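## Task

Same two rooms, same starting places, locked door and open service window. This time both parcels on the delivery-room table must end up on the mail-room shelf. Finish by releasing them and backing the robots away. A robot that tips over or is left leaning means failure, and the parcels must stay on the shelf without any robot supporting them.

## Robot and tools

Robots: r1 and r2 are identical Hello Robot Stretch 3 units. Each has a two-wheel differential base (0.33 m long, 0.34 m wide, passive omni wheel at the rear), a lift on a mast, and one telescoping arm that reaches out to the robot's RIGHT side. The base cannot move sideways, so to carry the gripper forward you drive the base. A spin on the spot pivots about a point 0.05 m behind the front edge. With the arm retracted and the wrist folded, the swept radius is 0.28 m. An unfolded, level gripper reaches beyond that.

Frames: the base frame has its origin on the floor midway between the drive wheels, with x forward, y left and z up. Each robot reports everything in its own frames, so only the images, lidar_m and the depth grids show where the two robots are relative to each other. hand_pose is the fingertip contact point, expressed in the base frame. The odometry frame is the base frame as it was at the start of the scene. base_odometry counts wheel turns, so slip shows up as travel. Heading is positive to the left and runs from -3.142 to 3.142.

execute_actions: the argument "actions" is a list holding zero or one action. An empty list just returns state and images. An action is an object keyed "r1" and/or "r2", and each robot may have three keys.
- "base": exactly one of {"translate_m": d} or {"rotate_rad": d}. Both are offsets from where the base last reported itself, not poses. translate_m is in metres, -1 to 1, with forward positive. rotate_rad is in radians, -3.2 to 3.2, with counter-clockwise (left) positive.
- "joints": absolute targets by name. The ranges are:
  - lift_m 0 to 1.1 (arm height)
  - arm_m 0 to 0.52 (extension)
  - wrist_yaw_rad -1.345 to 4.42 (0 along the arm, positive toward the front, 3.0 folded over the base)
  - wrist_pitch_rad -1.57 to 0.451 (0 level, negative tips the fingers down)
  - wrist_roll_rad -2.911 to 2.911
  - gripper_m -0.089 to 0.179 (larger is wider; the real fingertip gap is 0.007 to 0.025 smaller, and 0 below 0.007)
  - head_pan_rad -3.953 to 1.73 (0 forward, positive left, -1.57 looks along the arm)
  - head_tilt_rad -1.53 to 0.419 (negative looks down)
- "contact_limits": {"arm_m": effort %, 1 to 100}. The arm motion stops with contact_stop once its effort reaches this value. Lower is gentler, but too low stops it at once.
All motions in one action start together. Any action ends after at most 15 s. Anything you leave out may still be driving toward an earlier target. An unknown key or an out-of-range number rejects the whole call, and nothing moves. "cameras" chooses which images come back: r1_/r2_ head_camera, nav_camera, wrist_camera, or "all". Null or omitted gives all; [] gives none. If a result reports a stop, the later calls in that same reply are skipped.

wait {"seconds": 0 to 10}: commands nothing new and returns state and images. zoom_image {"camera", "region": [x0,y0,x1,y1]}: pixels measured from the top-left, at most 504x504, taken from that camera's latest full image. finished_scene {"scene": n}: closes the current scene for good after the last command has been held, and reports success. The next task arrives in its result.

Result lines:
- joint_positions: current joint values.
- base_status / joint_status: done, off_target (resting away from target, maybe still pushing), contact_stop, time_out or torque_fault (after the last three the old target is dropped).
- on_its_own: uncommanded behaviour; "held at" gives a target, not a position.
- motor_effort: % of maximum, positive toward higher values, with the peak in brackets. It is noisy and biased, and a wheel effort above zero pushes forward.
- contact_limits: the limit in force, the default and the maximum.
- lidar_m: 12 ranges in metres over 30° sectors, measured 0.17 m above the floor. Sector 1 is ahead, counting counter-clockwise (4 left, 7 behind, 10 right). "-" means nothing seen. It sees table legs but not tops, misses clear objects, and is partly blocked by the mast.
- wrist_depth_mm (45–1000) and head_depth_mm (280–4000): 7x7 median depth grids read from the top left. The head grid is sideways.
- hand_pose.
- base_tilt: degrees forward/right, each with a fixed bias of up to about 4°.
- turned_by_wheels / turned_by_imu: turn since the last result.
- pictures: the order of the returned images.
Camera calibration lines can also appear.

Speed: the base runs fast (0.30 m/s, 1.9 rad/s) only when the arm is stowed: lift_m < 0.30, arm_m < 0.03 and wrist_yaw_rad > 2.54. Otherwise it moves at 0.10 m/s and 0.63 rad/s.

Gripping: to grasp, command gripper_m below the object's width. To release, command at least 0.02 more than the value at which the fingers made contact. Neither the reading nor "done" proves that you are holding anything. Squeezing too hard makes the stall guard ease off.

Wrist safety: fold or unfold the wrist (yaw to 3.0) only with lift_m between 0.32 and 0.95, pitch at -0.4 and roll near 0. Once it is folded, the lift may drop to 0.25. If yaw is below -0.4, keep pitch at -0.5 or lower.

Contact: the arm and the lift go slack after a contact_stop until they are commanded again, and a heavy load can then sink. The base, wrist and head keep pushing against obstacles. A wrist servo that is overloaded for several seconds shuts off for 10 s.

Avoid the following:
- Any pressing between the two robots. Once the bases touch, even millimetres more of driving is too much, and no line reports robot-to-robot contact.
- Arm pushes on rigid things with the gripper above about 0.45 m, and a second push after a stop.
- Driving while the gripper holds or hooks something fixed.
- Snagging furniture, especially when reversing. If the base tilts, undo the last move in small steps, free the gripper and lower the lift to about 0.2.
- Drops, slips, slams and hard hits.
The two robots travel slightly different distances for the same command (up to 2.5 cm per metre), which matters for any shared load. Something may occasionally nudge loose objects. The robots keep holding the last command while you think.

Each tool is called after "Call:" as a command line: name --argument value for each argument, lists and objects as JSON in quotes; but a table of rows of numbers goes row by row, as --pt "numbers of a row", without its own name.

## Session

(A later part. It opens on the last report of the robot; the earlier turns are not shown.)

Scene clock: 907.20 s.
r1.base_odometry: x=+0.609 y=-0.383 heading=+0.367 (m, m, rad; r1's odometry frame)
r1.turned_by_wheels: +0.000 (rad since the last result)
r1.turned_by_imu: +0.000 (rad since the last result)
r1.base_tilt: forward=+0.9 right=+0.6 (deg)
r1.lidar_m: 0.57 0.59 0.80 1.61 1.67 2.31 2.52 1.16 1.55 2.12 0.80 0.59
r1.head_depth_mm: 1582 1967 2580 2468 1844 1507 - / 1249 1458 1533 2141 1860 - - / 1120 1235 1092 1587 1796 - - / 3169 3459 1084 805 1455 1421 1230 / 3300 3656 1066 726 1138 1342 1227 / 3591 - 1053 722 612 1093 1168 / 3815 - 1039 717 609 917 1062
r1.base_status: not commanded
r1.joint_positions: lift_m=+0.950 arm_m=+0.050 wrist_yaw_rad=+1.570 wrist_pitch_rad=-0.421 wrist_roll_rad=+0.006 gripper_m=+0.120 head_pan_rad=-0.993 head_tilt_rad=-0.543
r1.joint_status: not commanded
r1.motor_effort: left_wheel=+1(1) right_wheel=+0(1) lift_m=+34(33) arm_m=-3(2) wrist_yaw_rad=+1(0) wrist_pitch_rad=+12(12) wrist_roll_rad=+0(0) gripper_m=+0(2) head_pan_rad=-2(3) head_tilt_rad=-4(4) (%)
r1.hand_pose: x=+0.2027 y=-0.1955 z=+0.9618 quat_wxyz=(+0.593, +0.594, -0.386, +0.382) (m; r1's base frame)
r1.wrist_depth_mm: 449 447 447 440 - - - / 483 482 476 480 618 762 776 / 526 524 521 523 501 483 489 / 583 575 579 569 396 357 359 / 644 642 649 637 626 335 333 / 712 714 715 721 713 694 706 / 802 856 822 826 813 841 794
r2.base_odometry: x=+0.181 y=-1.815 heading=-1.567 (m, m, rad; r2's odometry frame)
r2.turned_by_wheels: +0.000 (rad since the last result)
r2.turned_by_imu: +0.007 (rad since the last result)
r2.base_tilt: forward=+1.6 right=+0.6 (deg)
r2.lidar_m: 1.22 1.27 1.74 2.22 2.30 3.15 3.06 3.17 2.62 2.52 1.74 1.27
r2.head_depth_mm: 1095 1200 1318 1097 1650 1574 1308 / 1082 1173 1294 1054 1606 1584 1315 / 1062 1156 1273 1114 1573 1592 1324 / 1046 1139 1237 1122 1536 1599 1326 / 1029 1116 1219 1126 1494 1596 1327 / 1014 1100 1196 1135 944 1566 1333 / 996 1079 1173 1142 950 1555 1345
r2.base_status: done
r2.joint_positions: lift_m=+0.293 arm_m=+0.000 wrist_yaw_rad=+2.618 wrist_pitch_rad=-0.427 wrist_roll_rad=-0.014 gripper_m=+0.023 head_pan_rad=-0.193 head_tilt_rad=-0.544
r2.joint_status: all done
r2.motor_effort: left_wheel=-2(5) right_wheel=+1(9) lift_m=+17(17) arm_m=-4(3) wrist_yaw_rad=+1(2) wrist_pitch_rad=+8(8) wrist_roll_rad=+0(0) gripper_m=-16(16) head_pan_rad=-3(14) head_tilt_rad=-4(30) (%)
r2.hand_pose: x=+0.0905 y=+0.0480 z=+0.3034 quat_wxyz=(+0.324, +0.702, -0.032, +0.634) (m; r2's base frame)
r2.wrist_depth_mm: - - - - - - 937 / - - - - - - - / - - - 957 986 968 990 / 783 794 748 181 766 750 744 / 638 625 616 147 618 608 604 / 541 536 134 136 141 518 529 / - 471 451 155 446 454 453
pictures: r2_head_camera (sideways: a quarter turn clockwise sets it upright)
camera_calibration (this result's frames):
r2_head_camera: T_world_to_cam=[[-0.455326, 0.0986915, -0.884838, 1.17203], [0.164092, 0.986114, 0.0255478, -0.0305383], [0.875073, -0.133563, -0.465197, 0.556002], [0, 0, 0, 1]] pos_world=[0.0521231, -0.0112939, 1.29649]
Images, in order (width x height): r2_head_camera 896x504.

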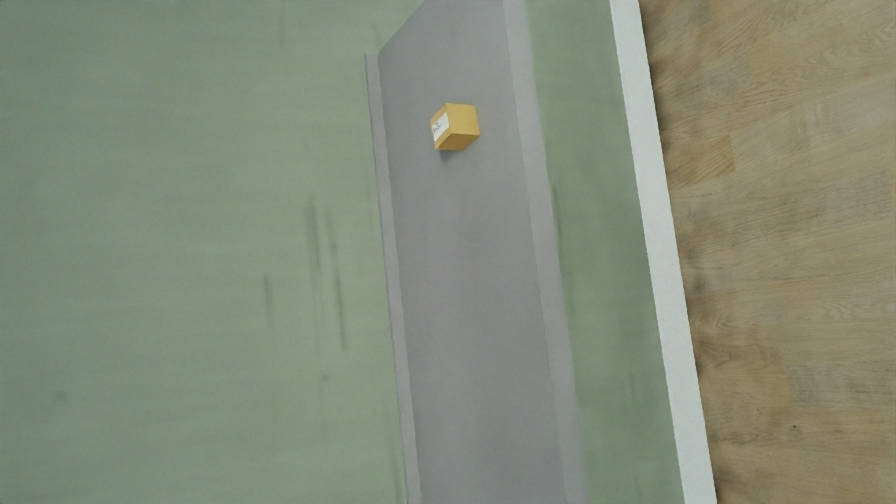

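Call:
execute_actions --actions '[{"r2": {"base": {"translate_m": 0.68}, "joints": {"lift_m": 0.81, "arm_m": 0.02, "wrist_yaw_rad": 1.57, "head_pan_rad": -0.6, "head_tilt_rad": -1.0}}}]' --cameras '["r2_head_camera", "r2_wrist_camera"]'

Scene clock: 920.33 s.
r1.base_odometry: x=+0.609 y=-0.383 heading=+0.367 (m, m, rad; r1's odometry frame)
r1.turned_by_wheels: +0.000 (rad since the last result)
r1.turned_by_imu: +0.000 (rad since the last result)
r1.base_tilt: forward=+0.7 right=+0.7 (deg)
r1.lidar_m: 0.57 0.60 0.80 1.61 1.67 2.32 2.53 1.15 1.55 2.11 0.80 0.59
r1.head_depth_mm: 1590 1959 2517 2460 1842 1505 - / 1249 1465 1535 2147 1865 - - / 1125 1234 1092 1599 1780 - - / 3158 3438 1081 810 1472 1425 1227 / 3339 3700 1065 729 1143 1338 1230 / 3573 - 1052 723 612 1092 1167 / 3838 - 1037 714 610 914 1064
r1.base_status: not commanded
r1.joint_positions: lift_m=+0.950 arm_m=+0.050 wrist_yaw_rad=+1.570 wrist_pitch_rad=-0.421 wrist_roll_rad=+0.006 gripper_m=+0.120 head_pan_rad=-0.993 head_tilt_rad=-0.543
r1.joint_status: not commanded
r1.motor_effort: left_wheel=+1(1) right_wheel=+0(1) lift_m=+33(33) arm_m=-2(2) wrist_yaw_rad=+0(0) wrist_pitch_rad=+12(12) wrist_roll_rad=+0(0) gripper_m=-1(0) head_pan_rad=-2(3) head_tilt_rad=-4(3) (%)
r1.hand_pose: x=+0.2027 y=-0.1955 z=+0.9618 quat_wxyz=(+0.593, +0.594, -0.386, +0.382) (m; r1's base frame)
r1.wrist_depth_mm: 447 446 443 442 - - - / 485 483 480 475 613 752 775 / 528 525 527 526 501 482 488 / 580 579 576 578 398 358 358 / 645 651 638 637 628 333 333 / 707 707 715 711 712 694 711 / 810 854 815 812 812 846 803
r2.base_odometry: x=+0.184 y=-2.495 heading=-1.567 (m, m, rad; r2's odometry frame)
r2.turned_by_wheels: +0.000 (rad since the last result)
r2.turned_by_imu: +0.007 (rad since the last result)
r2.base_tilt: forward=+1.6 right=+0.5 (deg)
r2.lidar_m: 0.54 0.56 0.78 2.17 2.31 3.13 3.74 3.58 2.61 2.09 0.77 0.56
r2.head_depth_mm: 720 845 730 580 562 - 1096 / 664 798 734 631 553 514 1107 / 618 733 737 634 484 496 1107 / 578 676 740 639 504 498 469 / 541 626 712 642 563 501 451 / 509 585 682 646 564 503 453 / 481 546 634 648 568 506 455
r2.base_status: done
r2.joint_positions: lift_m=+0.809 arm_m=+0.020 wrist_yaw_rad=+1.573 wrist_pitch_rad=-0.427 wrist_roll_rad=-0.014 gripper_m=+0.023 head_pan_rad=-0.593 head_tilt_rad=-0.988
r2.joint_status: all done
r2.motor_effort: left_wheel=-2(4) right_wheel=+1(7) lift_m=+66(74) arm_m=+3(3) wrist_yaw_rad=-2(4) wrist_pitch_rad=+8(8) wrist_roll_rad=+0(0) gripper_m=-16(16) head_pan_rad=-3(31) head_tilt_rad=-7(40) (%)
r2.hand_pose: x=+0.2018 y=-0.1643 z=+0.8197 quat_wxyz=(+0.597, +0.592, -0.377, +0.387) (m; r2's base frame)
r2.wrist_depth_mm: 424 426 427 426 428 427 426 / 467 463 464 464 465 465 467 / 440 428 428 426 422 416 410 / 338 331 329 181 324 321 318 / 273 273 260 147 264 262 198 / 229 227 133 136 141 222 193 / 199 198 190 156 188 192 186
pictures: r2_head_camera (sideways: a quarter turn clockwise sets it upright), r2_wrist_camera
camera_calibration (this result's frames):
r2_head_camera: T_world_to_cam=[[-0.65843, 0.455381, -0.599248, 0.801025], [0.546648, 0.836625, 0.035134, -0.0453343], [0.517345, -0.304444, -0.799792, 0.993419], [0, 0, 0, 1]] pos_world=[0.0382603, -0.0244032, 1.27613]
r2_wrist_camera: T_world_to_cam=[[-0.0255623, -0.999667, -0.00348219, -0.158689], [-0.556449, 0.0171225, -0.830706, 0.83035], [0.830489, -0.0192971, -0.556701, 0.454322], [0, 0, 0, 1]] pos_world=[0.0806815, -0.164086, 0.942145]
Images, in order (width x height): r2_head_camera 896x504, r2_wrist_camera 644x364.

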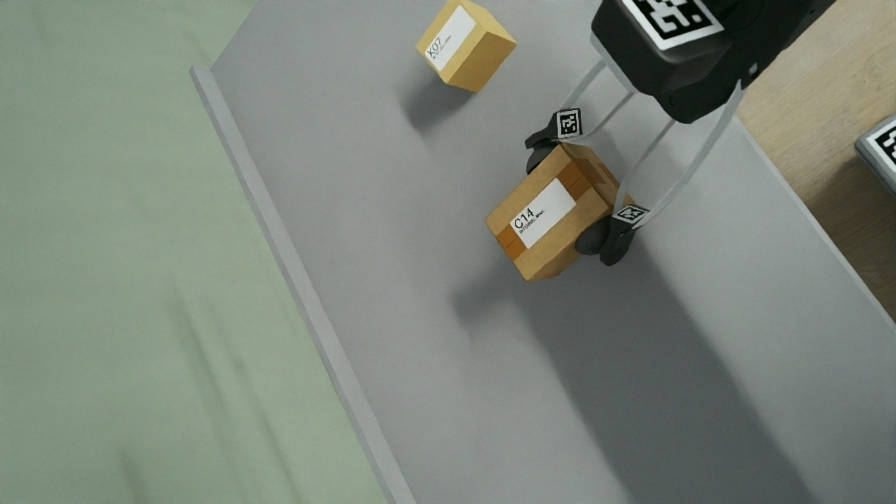

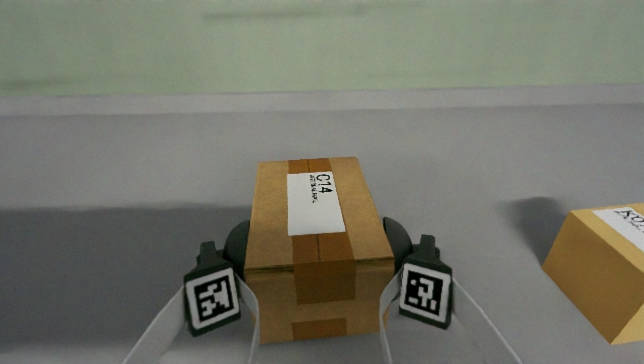

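Call:
execute_actions --actions '[{"r2": {"joints": {"lift_m": 0.779}}}]' --cameras '["r2_wrist_camera"]'

Scene clock: 927.83 s.
r1.base_odometry: x=+0.609 y=-0.383 heading=+0.367 (m, m, rad; r1's odometry frame)
r1.turned_by_wheels: +0.000 (rad since the last result)
r1.turned_by_imu: +0.000 (rad since the last result)
r1.base_tilt: forward=+0.8 right=+0.6 (deg)
r1.lidar_m: 0.57 0.60 0.80 1.60 1.67 2.32 2.53 1.16 1.55 2.12 0.80 0.59
r1.head_depth_mm: 1580 1980 2557 2442 1864 1508 - / 1248 1457 1531 2142 1868 - - / 1112 1242 1090 1591 1784 - - / 3180 3445 1080 806 1463 1425 1230 / 3316 3679 1069 729 1144 1348 1232 / 3567 - 1056 723 612 1091 1170 / 3910 - 1038 716 609 920 1067
r1.base_status: not commanded
r1.joint_positions: lift_m=+0.950 arm_m=+0.050 wrist_yaw_rad=+1.570 wrist_pitch_rad=-0.421 wrist_roll_rad=+0.006 gripper_m=+0.120 head_pan_rad=-0.993 head_tilt_rad=-0.543
r1.joint_status: not commanded
r1.motor_effort: left_wheel=+2(1) right_wheel=-1(0) lift_m=+34(33) arm_m=-3(3) wrist_yaw_rad=+0(0) wrist_pitch_rad=+12(12) wrist_roll_rad=+0(0) gripper_m=+0(1) head_pan_rad=-2(3) head_tilt_rad=-3(4) (%)
r1.hand_pose: x=+0.2027 y=-0.1955 z=+0.9618 quat_wxyz=(+0.593, +0.594, -0.386, +0.382) (m; r1's base frame)
r1.wrist_depth_mm: 445 443 444 446 - - - / 484 484 484 478 613 762 782 / 529 526 520 522 502 486 497 / 582 581 572 573 395 358 361 / 644 642 637 637 631 336 334 / 722 718 721 708 711 689 708 / 808 849 822 823 810 825 817
r2.base_odometry: x=+0.184 y=-2.495 heading=-1.567 (m, m, rad; r2's odometry frame)
r2.turned_by_wheels: +0.000 (rad since the last result)
r2.turned_by_imu: +0.001 (rad since the last result)
r2.base_tilt: forward=+1.7 right=+0.5 (deg)
r2.lidar_m: 0.54 0.56 0.78 2.16 2.31 3.15 3.74 3.56 2.62 2.08 0.77 0.56
r2.head_depth_mm: 722 846 728 580 560 - 1089 / 666 796 732 630 559 511 1112 / 619 730 737 635 511 496 1106 / 577 676 740 639 532 498 469 / 542 626 714 642 562 500 451 / 510 583 683 645 564 502 453 / 481 546 632 649 568 505 455
r2.base_status: not commanded
r2.joint_positions: lift_m=+0.780 arm_m=+0.020 wrist_yaw_rad=+1.573 wrist_pitch_rad=-0.427 wrist_roll_rad=-0.014 gripper_m=+0.023 head_pan_rad=-0.593 head_tilt_rad=-0.988
r2.joint_status: all done
r2.motor_effort: left_wheel=-2(2) right_wheel=+1(2) lift_m=+17(62) arm_m=+2(3) wrist_yaw_rad=-2(2) wrist_pitch_rad=+8(8) wrist_roll_rad=+0(0) gripper_m=-16(16) head_pan_rad=-3(3) head_tilt_rad=-7(8) (%)
r2.hand_pose: x=+0.2018 y=-0.1643 z=+0.7904 quat_wxyz=(+0.597, +0.592, -0.377, +0.387) (m; r2's base frame)
r2.wrist_depth_mm: 427 420 426 427 429 423 425 / 448 454 454 454 453 446 446 / 366 366 360 354 352 348 344 / 282 279 278 181 271 269 194 / 230 229 218 146 222 220 189 / 193 193 134 137 140 187 180 / 166 165 160 155 158 161 161
pictures: r2_wrist_camera
camera_calibration (this result's frames):
r2_wrist_camera: T_world_to_cam=[[-0.0255621, -0.999667, -0.00348218, -0.158791], [-0.556451, 0.0171224, -0.830704, 0.805939], [0.830487, -0.0192969, -0.556703, 0.437965], [0, 0, 0, 1]] pos_world=[0.0806815, -0.164086, 0.912761]
Images, in order (width x height): r2_wrist_camera 644x364.

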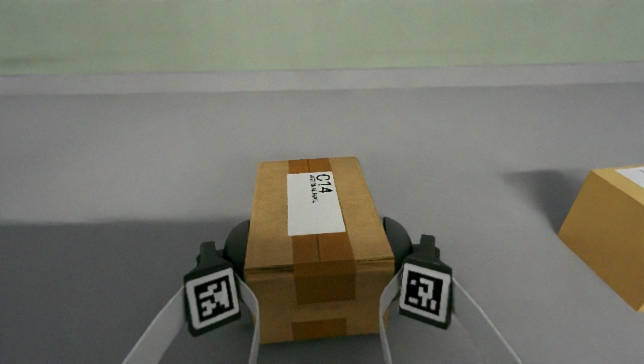

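Call:
execute_actions --actions '[{"r2": {"joints": {"lift_m": 0.777, "gripper_m": 0.105}}}]' --cameras '["r2_wrist_camera"]'

Scene clock: 934.57 s.
r1.base_odometry: x=+0.609 y=-0.383 heading=+0.367 (m, m, rad; r1's odometry frame)
r1.turned_by_wheels: +0.000 (rad since the last result)
r1.turned_by_imu: +0.000 (rad since the last result)
r1.base_tilt: forward=+0.8 right=+0.5 (deg)
r1.lidar_m: 0.57 0.60 0.80 1.60 1.67 2.32 2.53 1.16 1.55 2.12 0.80 0.59
r1.head_depth_mm: 1586 1965 2536 2430 1843 1509 - / 1246 1465 1549 2125 1864 - - / 1121 1231 1093 1607 1792 - - / 3164 3488 1077 808 1475 1428 1224 / 3379 3675 1066 730 1141 1342 1229 / 3514 - 1049 725 610 1093 1165 / 3821 - 1042 716 610 915 1058
r1.base_status: not commanded
r1.joint_positions: lift_m=+0.950 arm_m=+0.050 wrist_yaw_rad=+1.570 wrist_pitch_rad=-0.421 wrist_roll_rad=+0.006 gripper_m=+0.120 head_pan_rad=-0.993 head_tilt_rad=-0.543
r1.joint_status: not commanded
r1.motor_effort: left_wheel=+2(1) right_wheel=-1(0) lift_m=+33(33) arm_m=-2(3) wrist_yaw_rad=+1(1) wrist_pitch_rad=+12(12) wrist_roll_rad=+0(0) gripper_m=+1(1) head_pan_rad=-2(2) head_tilt_rad=-5(3) (%)
r1.hand_pose: x=+0.2027 y=-0.1955 z=+0.9618 quat_wxyz=(+0.593, +0.594, -0.386, +0.382) (m; r1's base frame)
r1.wrist_depth_mm: 451 443 444 442 - - - / 484 481 478 479 611 757 776 / 527 527 521 520 501 486 496 / 583 577 574 580 394 358 360 / 651 644 633 636 631 336 333 / 706 719 719 716 710 684 701 / 794 863 832 823 820 827 808
r2.base_odometry: x=+0.184 y=-2.495 heading=-1.567 (m, m, rad; r2's odometry frame)
r2.turned_by_wheels: +0.000 (rad since the last result)
r2.turned_by_imu: +0.001 (rad since the last result)
r2.base_tilt: forward=+1.7 right=+0.6 (deg)
r2.lidar_m: 0.54 0.57 0.77 2.17 2.31 3.14 3.75 3.55 2.62 2.09 0.77 0.56
r2.head_depth_mm: 722 846 731 580 553 - 1081 / 665 798 734 632 545 511 1113 / 618 731 737 635 522 496 1104 / 578 674 741 637 530 491 469 / 542 625 713 643 563 501 451 / 509 583 683 646 565 503 453 / 480 546 633 650 568 505 455
r2.base_status: not commanded
r2.joint_positions: lift_m=+0.778 arm_m=+0.020 wrist_yaw_rad=+1.573 wrist_pitch_rad=-0.422 wrist_roll_rad=-0.014 gripper_m=+0.105 head_pan_rad=-0.593 head_tilt_rad=-0.988
r2.joint_status: all done
r2.motor_effort: left_wheel=-2(2) right_wheel=+1(1) lift_m=+17(20) arm_m=+3(3) wrist_yaw_rad=-2(2) wrist_pitch_rad=+6(8) wrist_roll_rad=+0(0) gripper_m=+0(79) head_pan_rad=-3(3) head_tilt_rad=-7(7) (%)
r2.hand_pose: x=+0.2025 y=-0.1643 z=+0.7895 quat_wxyz=(+0.596, +0.591, -0.379, +0.389) (m; r2's base frame)
r2.wrist_depth_mm: 424 428 422 426 422 427 424 / 455 455 450 447 457 454 446 / 367 363 362 356 348 346 342 / 283 281 266 183 272 270 195 / 229 226 217 150 221 219 189 / 192 196 177 141 175 188 180 / 166 160 158 157 162 156 160
pictures: r2_wrist_camera
camera_calibration (this result's frames):
r2_wrist_camera: T_world_to_cam=[[-0.0256698, -0.999664, -0.00363055, -0.158664], [-0.552058, 0.0172035, -0.833628, 0.807068], [0.833411, -0.0193948, -0.552314, 0.432878], [0, 0, 0, 1]] pos_world=[0.0807105, -0.164099, 0.911303]
Images, in order (width x height): r2_wrist_camera 644x364.

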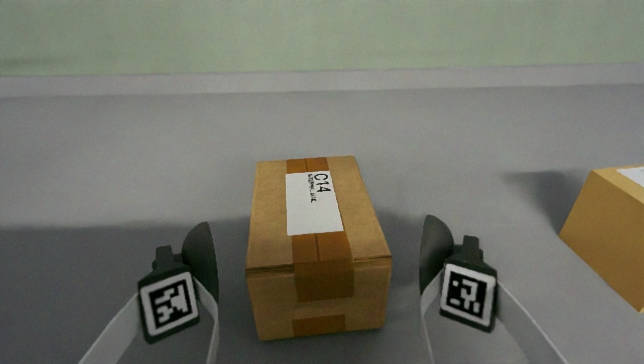

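Call:
execute_actions --actions '[{"r2": {"base": {"translate_m": -0.4}, "joints": {"lift_m": 0.93, "head_pan_rad": -0.3, "head_tilt_rad": -0.7}}}]' --cameras '["r2_wrist_camera", "r2_head_camera"]'

Scene clock: 942.07 s.
r1.base_odometry: x=+0.609 y=-0.383 heading=+0.367 (m, m, rad; r1's odometry frame)
r1.turned_by_wheels: +0.000 (rad since the last result)
r1.turned_by_imu: +0.000 (rad since the last result)
r1.base_tilt: forward=+0.8 right=+0.8 (deg)
r1.lidar_m: 0.57 0.60 0.80 1.60 1.67 2.32 2.53 1.15 1.55 2.12 0.80 0.59
r1.head_depth_mm: 1588 1955 2552 2466 1859 1519 - / 1249 1457 1531 2142 1872 - - / 1117 1244 1092 1609 1768 - - / 3158 3395 1076 809 1464 1424 1227 / 3346 3623 1065 727 1142 1339 1233 / 3652 - 1051 724 611 1091 1166 / 3928 - 1044 718 609 917 1064
r1.base_status: not commanded
r1.joint_positions: lift_m=+0.950 arm_m=+0.050 wrist_yaw_rad=+1.570 wrist_pitch_rad=-0.421 wrist_roll_rad=+0.006 gripper_m=+0.120 head_pan_rad=-0.993 head_tilt_rad=-0.543
r1.joint_status: not commanded
r1.motor_effort: left_wheel=+1(1) right_wheel=+0(0) lift_m=+33(33) arm_m=-3(2) wrist_yaw_rad=+1(0) wrist_pitch_rad=+12(12) wrist_roll_rad=+0(0) gripper_m=+0(1) head_pan_rad=-4(2) head_tilt_rad=-4(4) (%)
r1.hand_pose: x=+0.2027 y=-0.1955 z=+0.9618 quat_wxyz=(+0.593, +0.594, -0.386, +0.382) (m; r1's base frame)
r1.wrist_depth_mm: 445 444 448 443 - - - / 485 483 478 479 615 748 787 / 527 529 526 522 502 484 491 / 582 578 578 575 397 358 361 / 655 643 643 639 624 335 334 / 715 716 723 715 717 690 711 / 806 848 821 821 816 833 805
r2.base_odometry: x=+0.182 y=-2.095 heading=-1.567 (m, m, rad; r2's odometry frame)
r2.turned_by_wheels: +0.000 (rad since the last result)
r2.turned_by_imu: -0.002 (rad since the last result)
r2.base_tilt: forward=+1.5 right=+0.5 (deg)
r2.lidar_m: 0.95 0.98 1.34 2.23 2.31 3.13 3.35 3.48 2.61 2.52 1.34 0.98
r2.head_depth_mm: 904 1013 1111 848 1573 1393 1202 / 878 983 1076 799 1540 1406 1178 / 848 951 1044 855 752 1430 1186 / 829 921 1024 830 732 1411 1211 / 804 890 1002 866 716 1420 1219 / 783 867 970 872 699 1399 1220 / 765 843 939 877 701 1372 1225
r2.base_status: done
r2.joint_positions: lift_m=+0.929 arm_m=+0.020 wrist_yaw_rad=+1.573 wrist_pitch_rad=-0.420 wrist_roll_rad=-0.014 gripper_m=+0.105 head_pan_rad=-0.307 head_tilt_rad=-0.705
r2.joint_status: all done
r2.motor_effort: left_wheel=-1(6) right_wheel=+2(2) lift_m=+65(69) arm_m=+3(3) wrist_yaw_rad=-1(2) wrist_pitch_rad=+6(6) wrist_roll_rad=+0(0) gripper_m=+0(1) head_pan_rad=+4(28) head_tilt_rad=+3(30) (%)
r2.hand_pose: x=+0.2027 y=-0.1643 z=+0.9413 quat_wxyz=(+0.596, +0.591, -0.379, +0.389) (m; r2's base frame)
r2.wrist_depth_mm: 799 792 785 782 802 782 792 / 858 849 860 841 865 858 879 / 919 749 738 710 701 698 933 / 606 554 566 543 541 532 598 / - - - - - - - / - - - - - - - / - - - - - - -
pictures: r2_head_camera (sideways: a quarter turn clockwise sets it upright), r2_wrist_camera
camera_calibration (this result's frames):
r2_head_camera: T_world_to_cam=[[-0.570463, 0.190917, -0.798826, 1.06058], [0.279559, 0.959668, 0.0297173, -0.036665], [0.772281, -0.206367, -0.600828, 0.733093], [0, 0, 0, 1]] pos_world=[0.0491147, -0.0160098, 1.28877]
r2_wrist_camera: T_world_to_cam=[[-0.0256618, -0.999664, -0.00367954, -0.158062], [-0.550597, 0.017206, -0.834594, 0.934346], [0.834377, -0.0193913, -0.550854, 0.514963], [0, 0, 0, 1]] pos_world=[0.0807194, -0.164099, 1.06289]
Images, in order (width x height): r2_head_camera 896x504, r2_wrist_camera 644x364.

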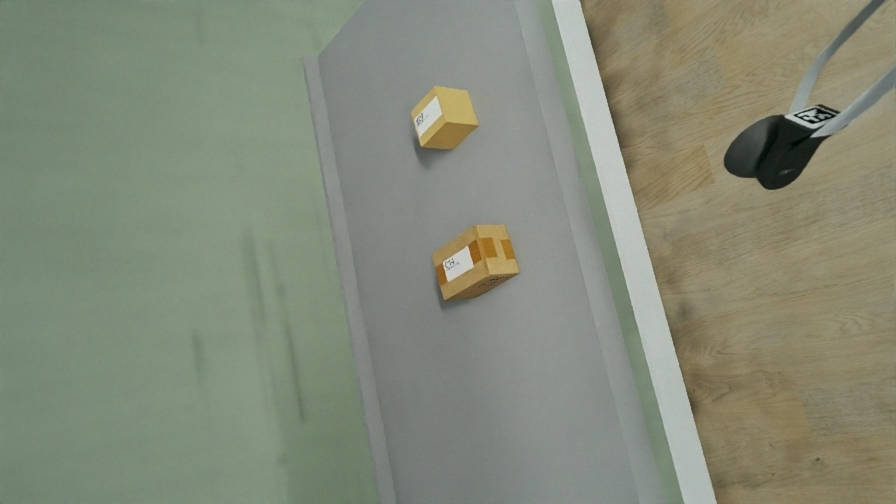

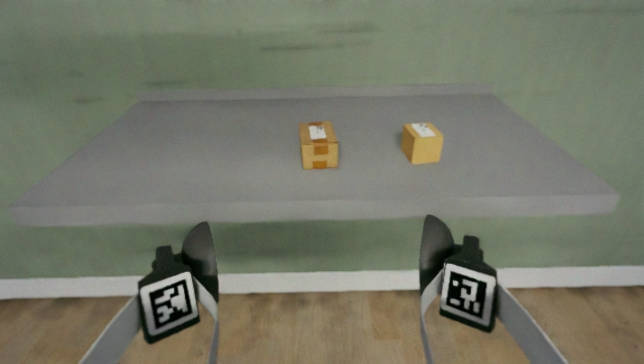

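Both parcels are resting on the mail-room shelf, and both robots are level and clear of them.

Call:
finished_scene --scene 2

The scene is finished: the task was done.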